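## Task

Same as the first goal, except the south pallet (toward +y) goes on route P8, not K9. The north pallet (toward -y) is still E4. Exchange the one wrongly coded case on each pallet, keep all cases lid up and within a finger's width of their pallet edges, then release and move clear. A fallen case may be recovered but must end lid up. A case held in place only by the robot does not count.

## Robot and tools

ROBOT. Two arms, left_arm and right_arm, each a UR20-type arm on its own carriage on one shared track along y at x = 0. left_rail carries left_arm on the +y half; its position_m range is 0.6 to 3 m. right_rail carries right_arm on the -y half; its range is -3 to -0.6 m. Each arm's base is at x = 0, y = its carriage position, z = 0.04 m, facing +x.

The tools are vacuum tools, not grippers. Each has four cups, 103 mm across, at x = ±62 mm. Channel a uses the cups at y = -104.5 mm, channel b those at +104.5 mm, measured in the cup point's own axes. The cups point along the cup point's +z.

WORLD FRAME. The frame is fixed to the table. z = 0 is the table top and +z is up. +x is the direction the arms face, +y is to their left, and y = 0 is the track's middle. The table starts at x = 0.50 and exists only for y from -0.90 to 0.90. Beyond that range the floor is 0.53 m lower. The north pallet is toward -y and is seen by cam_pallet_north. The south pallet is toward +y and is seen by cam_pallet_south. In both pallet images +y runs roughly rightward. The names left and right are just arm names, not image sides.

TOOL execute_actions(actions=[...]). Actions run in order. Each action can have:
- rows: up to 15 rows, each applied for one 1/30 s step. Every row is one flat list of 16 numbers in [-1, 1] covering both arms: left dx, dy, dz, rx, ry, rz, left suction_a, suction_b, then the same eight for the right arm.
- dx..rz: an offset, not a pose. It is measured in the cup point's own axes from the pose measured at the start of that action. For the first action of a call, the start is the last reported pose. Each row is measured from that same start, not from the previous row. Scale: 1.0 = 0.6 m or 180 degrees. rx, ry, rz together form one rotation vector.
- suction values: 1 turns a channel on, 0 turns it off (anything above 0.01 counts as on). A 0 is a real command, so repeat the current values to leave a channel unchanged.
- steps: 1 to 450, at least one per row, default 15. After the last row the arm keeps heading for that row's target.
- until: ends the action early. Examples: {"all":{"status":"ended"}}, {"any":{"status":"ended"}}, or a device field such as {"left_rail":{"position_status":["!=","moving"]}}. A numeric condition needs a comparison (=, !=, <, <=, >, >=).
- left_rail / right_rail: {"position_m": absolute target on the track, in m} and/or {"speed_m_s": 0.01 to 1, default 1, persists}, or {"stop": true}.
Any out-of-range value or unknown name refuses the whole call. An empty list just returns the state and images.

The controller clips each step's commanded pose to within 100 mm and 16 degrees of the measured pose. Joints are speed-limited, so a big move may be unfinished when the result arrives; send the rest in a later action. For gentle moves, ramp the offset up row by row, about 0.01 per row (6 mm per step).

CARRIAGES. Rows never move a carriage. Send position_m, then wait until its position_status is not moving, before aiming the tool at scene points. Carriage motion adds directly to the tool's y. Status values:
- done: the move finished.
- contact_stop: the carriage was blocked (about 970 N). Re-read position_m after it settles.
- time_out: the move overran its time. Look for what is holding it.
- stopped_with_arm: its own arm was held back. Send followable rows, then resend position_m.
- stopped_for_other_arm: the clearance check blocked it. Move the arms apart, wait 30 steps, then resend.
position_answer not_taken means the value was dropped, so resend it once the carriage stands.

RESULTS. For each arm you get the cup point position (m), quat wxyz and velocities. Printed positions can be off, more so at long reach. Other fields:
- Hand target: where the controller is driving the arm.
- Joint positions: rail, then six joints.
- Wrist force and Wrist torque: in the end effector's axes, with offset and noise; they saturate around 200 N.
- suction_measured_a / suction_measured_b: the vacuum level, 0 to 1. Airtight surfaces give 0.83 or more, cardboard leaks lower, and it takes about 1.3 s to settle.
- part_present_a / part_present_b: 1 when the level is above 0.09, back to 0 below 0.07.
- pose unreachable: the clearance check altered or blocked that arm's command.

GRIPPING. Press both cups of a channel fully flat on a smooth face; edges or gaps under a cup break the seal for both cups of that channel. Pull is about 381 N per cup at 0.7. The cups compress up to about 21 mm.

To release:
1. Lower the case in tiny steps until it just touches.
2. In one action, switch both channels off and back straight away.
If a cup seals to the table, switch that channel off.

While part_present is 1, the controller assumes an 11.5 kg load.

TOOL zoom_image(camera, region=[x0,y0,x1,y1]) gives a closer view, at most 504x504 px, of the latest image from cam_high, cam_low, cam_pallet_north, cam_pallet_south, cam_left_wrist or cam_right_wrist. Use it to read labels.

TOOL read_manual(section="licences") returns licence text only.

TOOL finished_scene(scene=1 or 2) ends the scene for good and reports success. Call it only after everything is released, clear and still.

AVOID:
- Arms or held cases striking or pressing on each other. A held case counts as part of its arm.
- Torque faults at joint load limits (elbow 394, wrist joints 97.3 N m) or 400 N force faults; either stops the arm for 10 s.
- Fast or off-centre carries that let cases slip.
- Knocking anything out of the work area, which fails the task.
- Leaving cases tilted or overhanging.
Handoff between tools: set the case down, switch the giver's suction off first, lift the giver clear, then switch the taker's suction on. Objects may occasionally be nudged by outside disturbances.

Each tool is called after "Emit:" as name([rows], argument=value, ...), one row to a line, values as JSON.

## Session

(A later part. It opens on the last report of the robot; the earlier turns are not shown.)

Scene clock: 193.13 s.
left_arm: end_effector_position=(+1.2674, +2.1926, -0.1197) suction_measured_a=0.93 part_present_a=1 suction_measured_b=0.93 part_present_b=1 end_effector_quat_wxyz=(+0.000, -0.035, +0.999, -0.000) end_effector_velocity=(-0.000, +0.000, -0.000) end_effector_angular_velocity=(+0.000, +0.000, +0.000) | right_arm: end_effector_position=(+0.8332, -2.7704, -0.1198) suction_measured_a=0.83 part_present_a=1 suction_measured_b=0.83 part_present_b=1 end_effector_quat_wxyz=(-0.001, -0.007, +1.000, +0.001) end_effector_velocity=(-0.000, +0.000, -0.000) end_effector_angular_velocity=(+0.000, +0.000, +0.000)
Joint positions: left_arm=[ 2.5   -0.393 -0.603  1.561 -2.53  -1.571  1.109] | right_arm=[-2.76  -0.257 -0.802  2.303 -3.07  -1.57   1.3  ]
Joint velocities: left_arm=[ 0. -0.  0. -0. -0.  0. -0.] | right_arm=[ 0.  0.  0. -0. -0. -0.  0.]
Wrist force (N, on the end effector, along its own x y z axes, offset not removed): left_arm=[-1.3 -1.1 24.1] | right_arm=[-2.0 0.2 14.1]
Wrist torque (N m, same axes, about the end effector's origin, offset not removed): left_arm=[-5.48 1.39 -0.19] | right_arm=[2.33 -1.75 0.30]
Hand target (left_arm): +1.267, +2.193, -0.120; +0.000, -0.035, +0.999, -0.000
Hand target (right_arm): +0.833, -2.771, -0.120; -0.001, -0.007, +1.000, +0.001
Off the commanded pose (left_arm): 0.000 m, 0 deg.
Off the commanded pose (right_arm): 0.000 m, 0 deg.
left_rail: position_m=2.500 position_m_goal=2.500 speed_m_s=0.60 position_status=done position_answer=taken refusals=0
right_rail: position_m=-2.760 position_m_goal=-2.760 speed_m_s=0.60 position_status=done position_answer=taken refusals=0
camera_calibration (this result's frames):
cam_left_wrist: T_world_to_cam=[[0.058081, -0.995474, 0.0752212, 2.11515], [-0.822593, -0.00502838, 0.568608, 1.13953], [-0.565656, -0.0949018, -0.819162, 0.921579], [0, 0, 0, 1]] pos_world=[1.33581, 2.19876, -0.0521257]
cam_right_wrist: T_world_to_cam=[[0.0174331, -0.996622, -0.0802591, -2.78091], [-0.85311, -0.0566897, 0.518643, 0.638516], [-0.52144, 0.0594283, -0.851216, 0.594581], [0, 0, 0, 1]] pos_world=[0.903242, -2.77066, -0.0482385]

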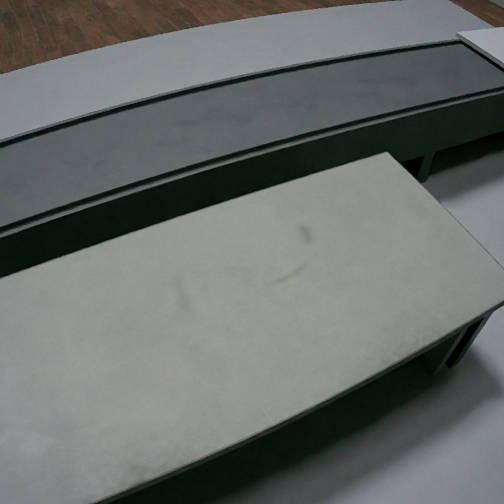

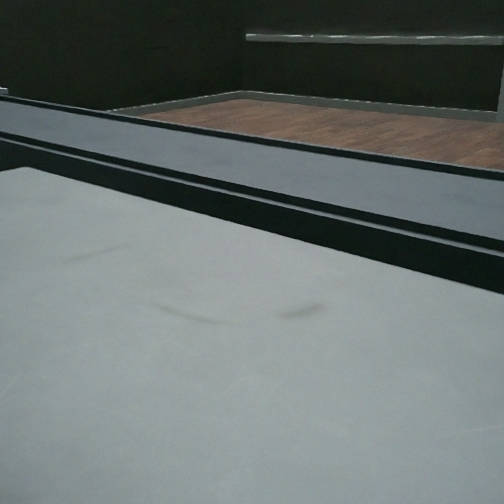

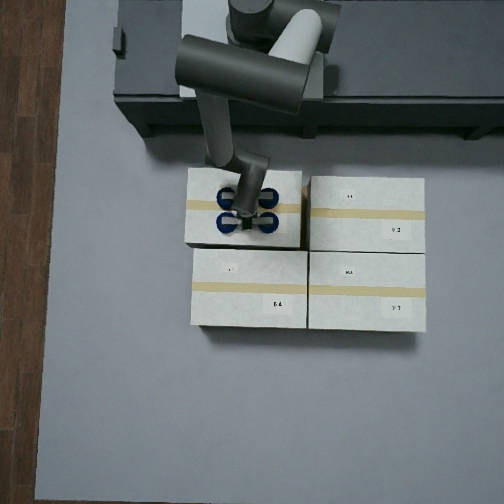

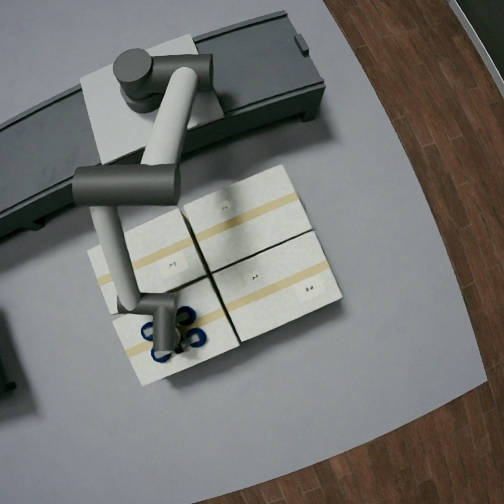

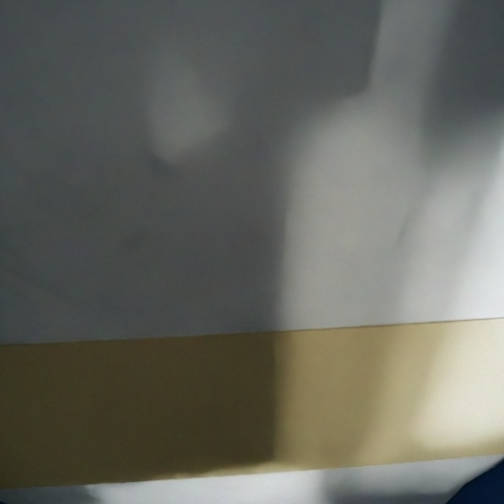

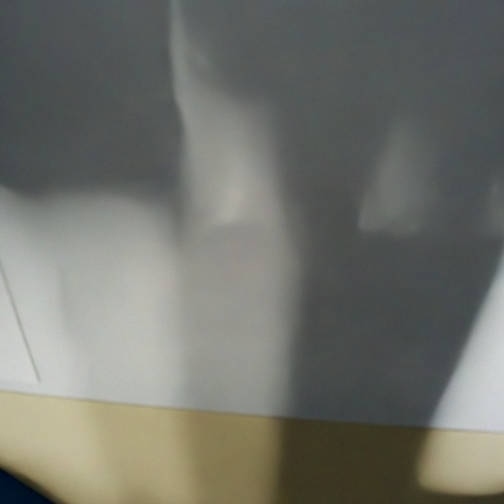

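Emit:
execute_actions([
  {"rows":[[0.033,0,0,0,0,0,1,1,-0.025,0.045,0,0,0,0,1,1]],"steps":20},
  {"rows":[[0,0,0.015,0,0,0,1,1,0,0,0.015,0,0,0,1,1],[0,0,0.033,0,0,0,1,1,0,0,0.035,0,0,0,1,1]],"steps":20},
])

Emit:
zoom_image(camera="cam_pallet_south", region=[60, 170, 330, 410])

Emit:
zoom_image(camera="cam_pallet_north", region=[160, 130, 420, 340])

Scene clock: 201.73 s.
left_arm: end_effector_position=(+1.2478, +2.1911, -0.1393) suction_measured_a=0.93 part_present_a=1 suction_measured_b=0.93 part_present_b=1 end_effector_quat_wxyz=(+0.000, -0.035, +0.999, -0.000) end_effector_velocity=(+0.000, -0.000, -0.001) end_effector_angular_velocity=(+0.000, +0.000, -0.000) | right_arm: end_effector_position=(+0.8476, -2.7435, -0.1407) suction_measured_a=0.83 part_present_a=1 suction_measured_b=0.83 part_present_b=1 end_effector_quat_wxyz=(-0.001, -0.007, +1.000, +0.001) end_effector_velocity=(+0.000, -0.000, -0.001) end_effector_angular_velocity=(-0.000, -0.000, -0.000)
Joint positions: left_arm=[ 2.5   -0.4   -0.596  1.591 -2.567 -1.571  1.102] | right_arm=[-2.76  -0.22  -0.768  2.277 -3.078 -1.57   1.337]
Joint velocities: left_arm=[ 0.     0.     0.001 -0.    -0.001  0.     0.   ] | right_arm=[ 0.    -0.     0.002 -0.    -0.002  0.     0.   ]
Wrist force (N, on the end effector, along its own x y z axes, offset not removed): left_arm=[1.2 -1.4 25.9] | right_arm=[-0.9 -1.5 16.2]
Wrist torque (N m, same axes, about the end effector's origin, offset not removed): left_arm=[-5.44 1.11 -0.17] | right_arm=[2.11 -1.77 0.29]
Hand target (left_arm): +1.248, +2.191, -0.140; +0.000, -0.035, +0.999, -0.000
Hand target (right_arm): +0.848, -2.744, -0.141; -0.001, -0.007, +1.000, +0.001
Off the commanded pose (left_arm): 0.000 m, 0 deg.
Off the commanded pose (right_arm): 0.000 m, 0 deg.
left_rail: position_m=2.500 position_m_goal=2.500 speed_m_s=0.60 position_status=done position_answer=taken refusals=0
right_rail: position_m=-2.760 position_m_goal=-2.760 speed_m_s=0.60 position_status=done position_answer=taken refusals=0
camera_calibration (this result's frames):
cam_left_wrist: T_world_to_cam=[[0.0580868, -0.995473, 0.0752272, 2.11636], [-0.822604, -0.00503166, 0.568592, 1.13463], [-0.565639, -0.0949099, -0.819173, 0.89425], [0, 0, 0, 1]] pos_world=[1.31624, 2.19736, -0.0718012]
cam_right_wrist: T_world_to_cam=[[0.0174323, -0.996629, -0.0801732, -2.75598], [-0.853076, -0.0566481, 0.518702, 0.663276], [-0.521495, 0.0593517, -0.851188, 0.582616], [0, 0, 0, 1]] pos_world=[0.9177, -2.7437, -0.0690829]

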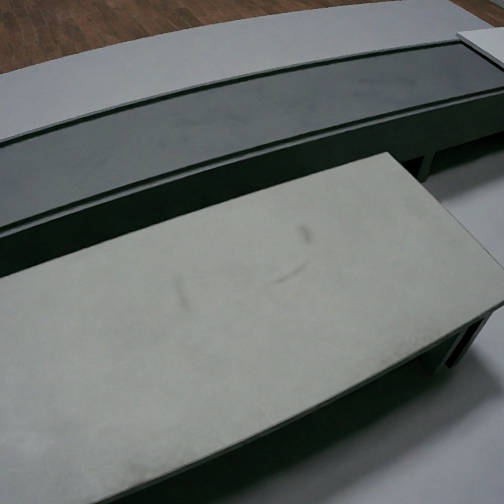

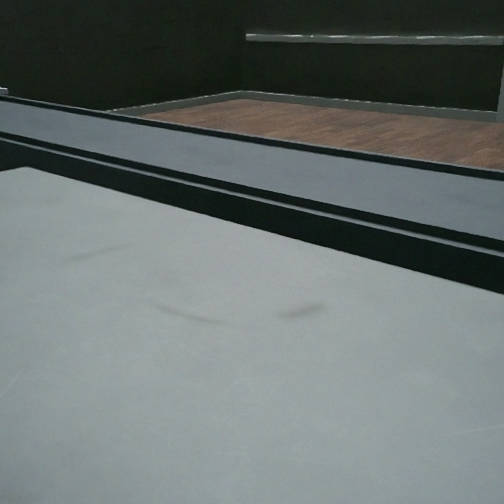

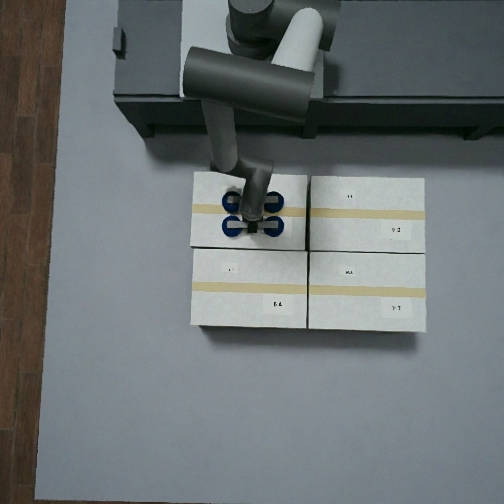

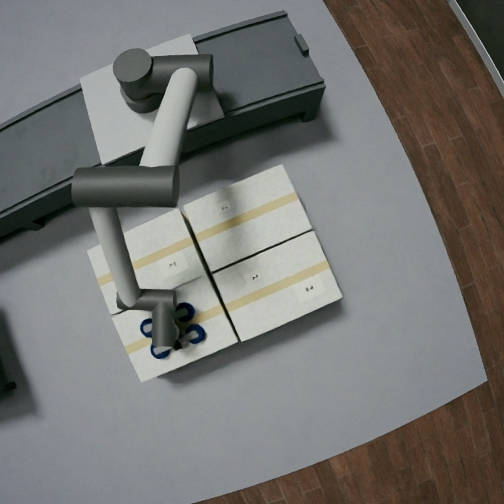

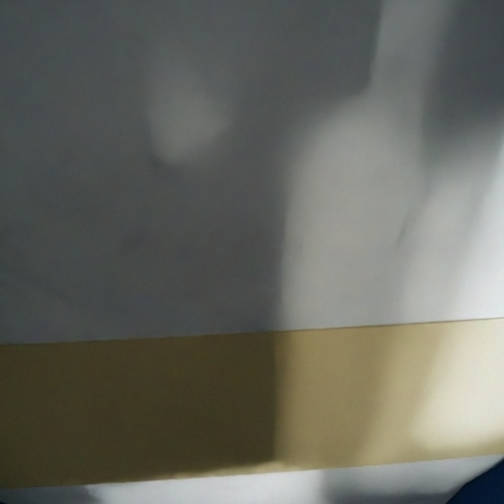

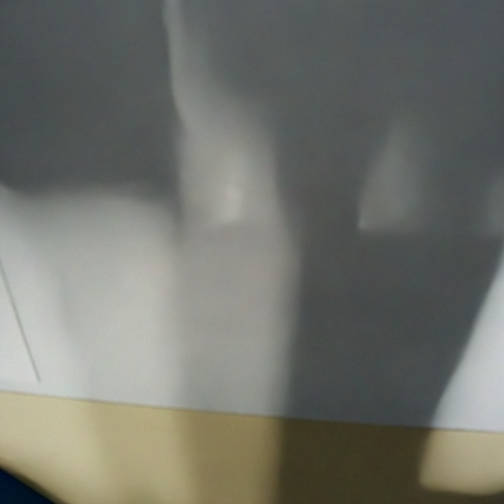

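Region (60, 170, 330, 410) of cam_pallet_south's 504x504 image, scaled by 1.867, with more detail than that image has.

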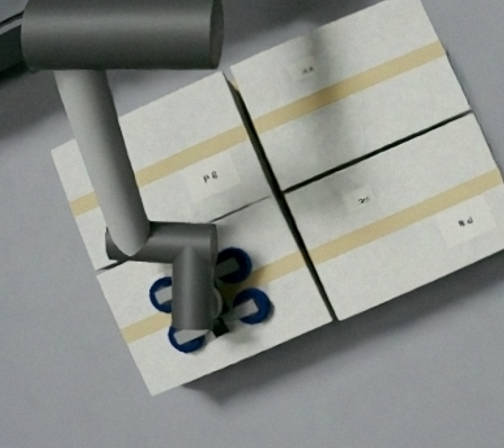

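Region (160, 130, 420, 340) of cam_pallet_north's 504x504 image, scaled by 1.938, with more detail than that image has; it fills the top 407 rows of this view, and the rest is white.

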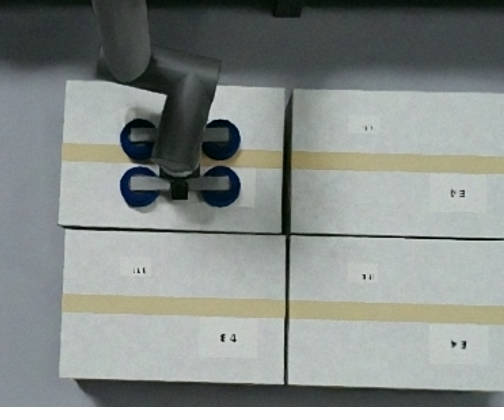

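Emit:
execute_actions([
  {"rows":[[0,0,0.012,0,0,0,1,1,0,0,0.012,0,0,0,1,1]],"steps":15},
  {"rows":[[0,0,-0.6,0,0,0,0,0,0,0,-0.6,0,0,0,0,0]],"steps":55},
  {"left_rail":{"position_m":1.2},"right_rail":{"position_m":-1.5},"steps":150,"until":{"all":{"status":"ended"}}},
])

Emit:
zoom_image(camera="cam_pallet_south", region=[60, 150, 350, 410])

Scene clock: 211.83 s.
left_arm: end_effector_position=(+1.2472, +0.8911, +0.2138) suction_measured_a=0.00 part_present_a=0 suction_measured_b=0.00 part_present_b=0 end_effector_quat_wxyz=(+0.000, -0.034, +0.999, -0.000) end_effector_velocity=(+0.000, +0.001, +0.000) end_effector_angular_velocity=(-0.000, -0.000, +0.001) | right_arm: end_effector_position=(+0.8479, -1.4835, +0.2122) suction_measured_a=0.00 part_present_a=0 suction_measured_b=0.00 part_present_b=0 end_effector_quat_wxyz=(-0.001, -0.007, +1.000, +0.001) end_effector_velocity=(+0.000, -0.000, -0.000) end_effector_angular_velocity=(+0.000, +0.000, -0.000)
Joint positions: left_arm=[ 1.2   -0.4   -0.9    1.565 -2.236 -1.571  1.102] | right_arm=[-1.5   -0.22  -1.275  2.242 -2.536 -1.57   1.337]
Joint velocities: left_arm=[ 0.     0.001 -0.     0.    -0.    -0.     0.   ] | right_arm=[ 0. -0.  0. -0.  0.  0.  0.]
Wrist force (N, on the end effector, along its own x y z axes, offset not removed): left_arm=[0.0 0.5 -2.6] | right_arm=[-2.4 -0.3 -4.2]
Wrist torque (N m, same axes, about the end effector's origin, offset not removed): left_arm=[-0.25 0.36 -0.12] | right_arm=[-0.08 0.53 0.22]
Hand target (left_arm): +1.247, +0.891, +0.214; +0.000, -0.035, +0.999, -0.000
Hand target (right_arm): +0.848, -1.484, +0.212; -0.001, -0.007, +1.000, +0.001
Off the commanded pose (left_arm): 0.000 m, 0 deg.
Off the commanded pose (right_arm): 0.001 m, 0 deg.
left_rail: position_m=1.200 position_m_goal=1.200 speed_m_s=0.60 position_status=done position_answer=taken refusals=0
right_rail: position_m=-1.500 position_m_goal=-1.500 speed_m_s=0.60 position_status=done position_answer=taken refusals=0
camera_calibration (this result's frames):
cam_left_wrist: T_world_to_cam=[[0.0579517, -0.99548, 0.0752453, 0.795841], [-0.822577, -0.00490499, 0.568633, 0.926628], [-0.565693, -0.0948483, -0.819143, 1.05981], [0, 0, 0, 1]] pos_world=[1.31563, 0.89731, 0.281344]
cam_right_wrist: T_world_to_cam=[[0.0175209, -0.996619, -0.080276, -1.472], [-0.853065, -0.0567782, 0.518706, 0.551662], [-0.52151, 0.0593925, -0.851175, 0.808437], [0, 0, 0, 1]] pos_world=[0.918003, -1.48371, 0.283805]

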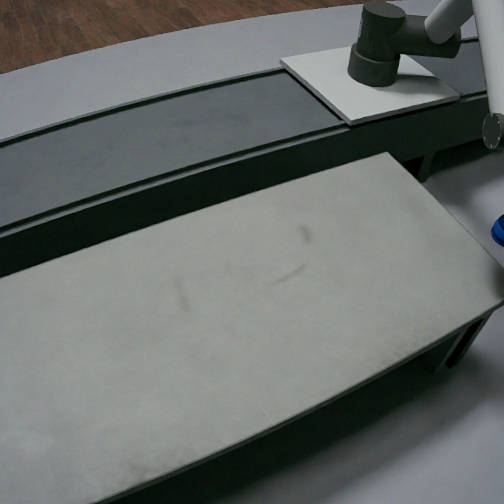

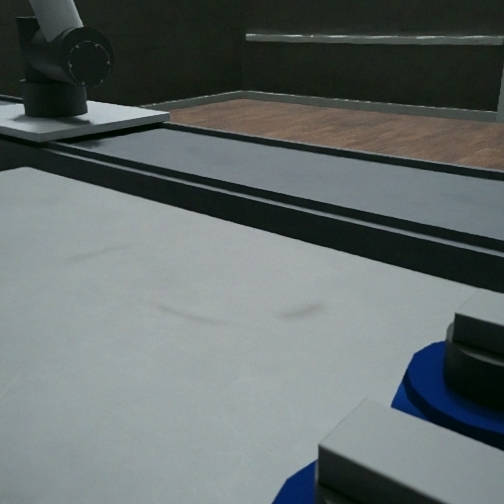

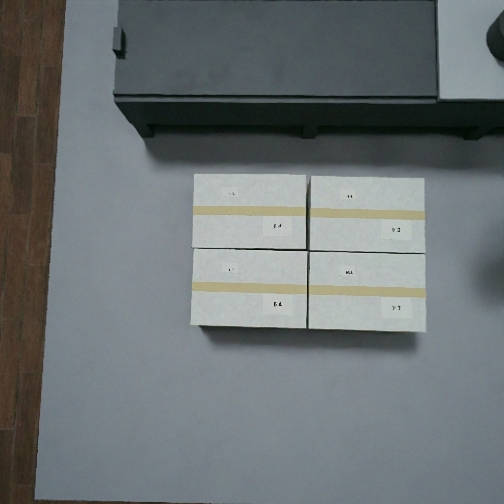

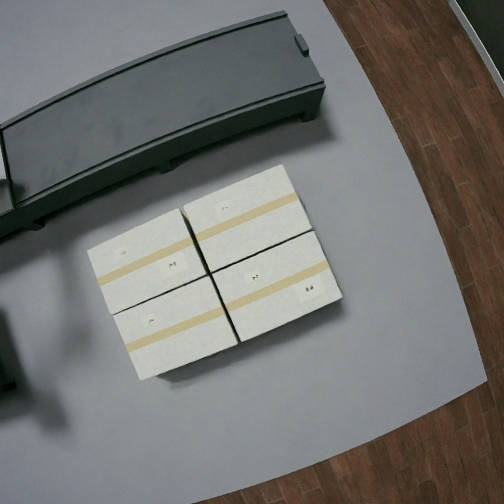

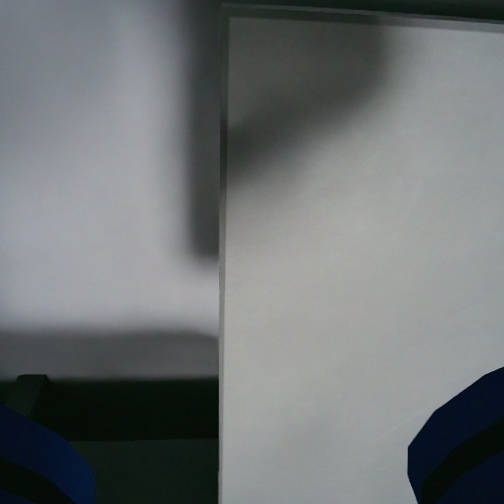

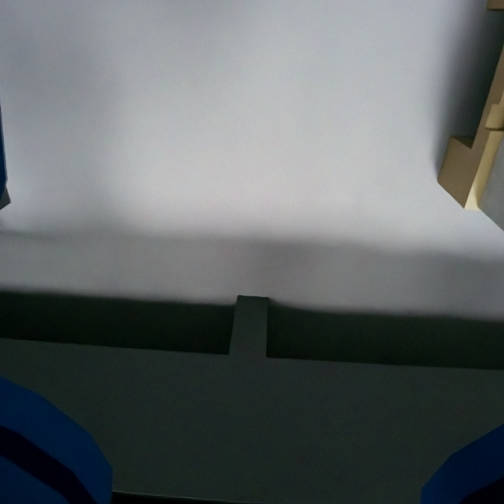

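Region (60, 150, 350, 410) of cam_pallet_south's 504x504 image, scaled by 1.738, with more detail than that image has; it fills the top 452 rows of this view, and the rest is white.

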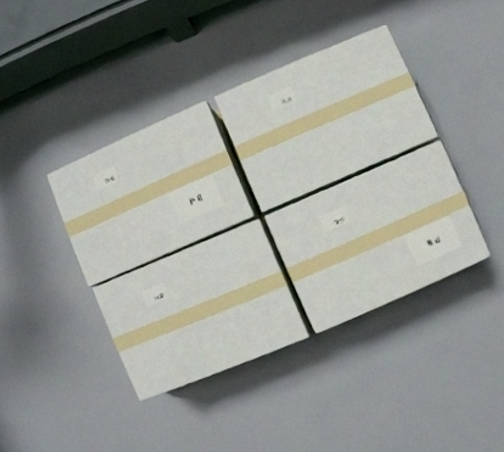

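Emit:
finished_scene(scene=2)

The scene is finished: the task was done.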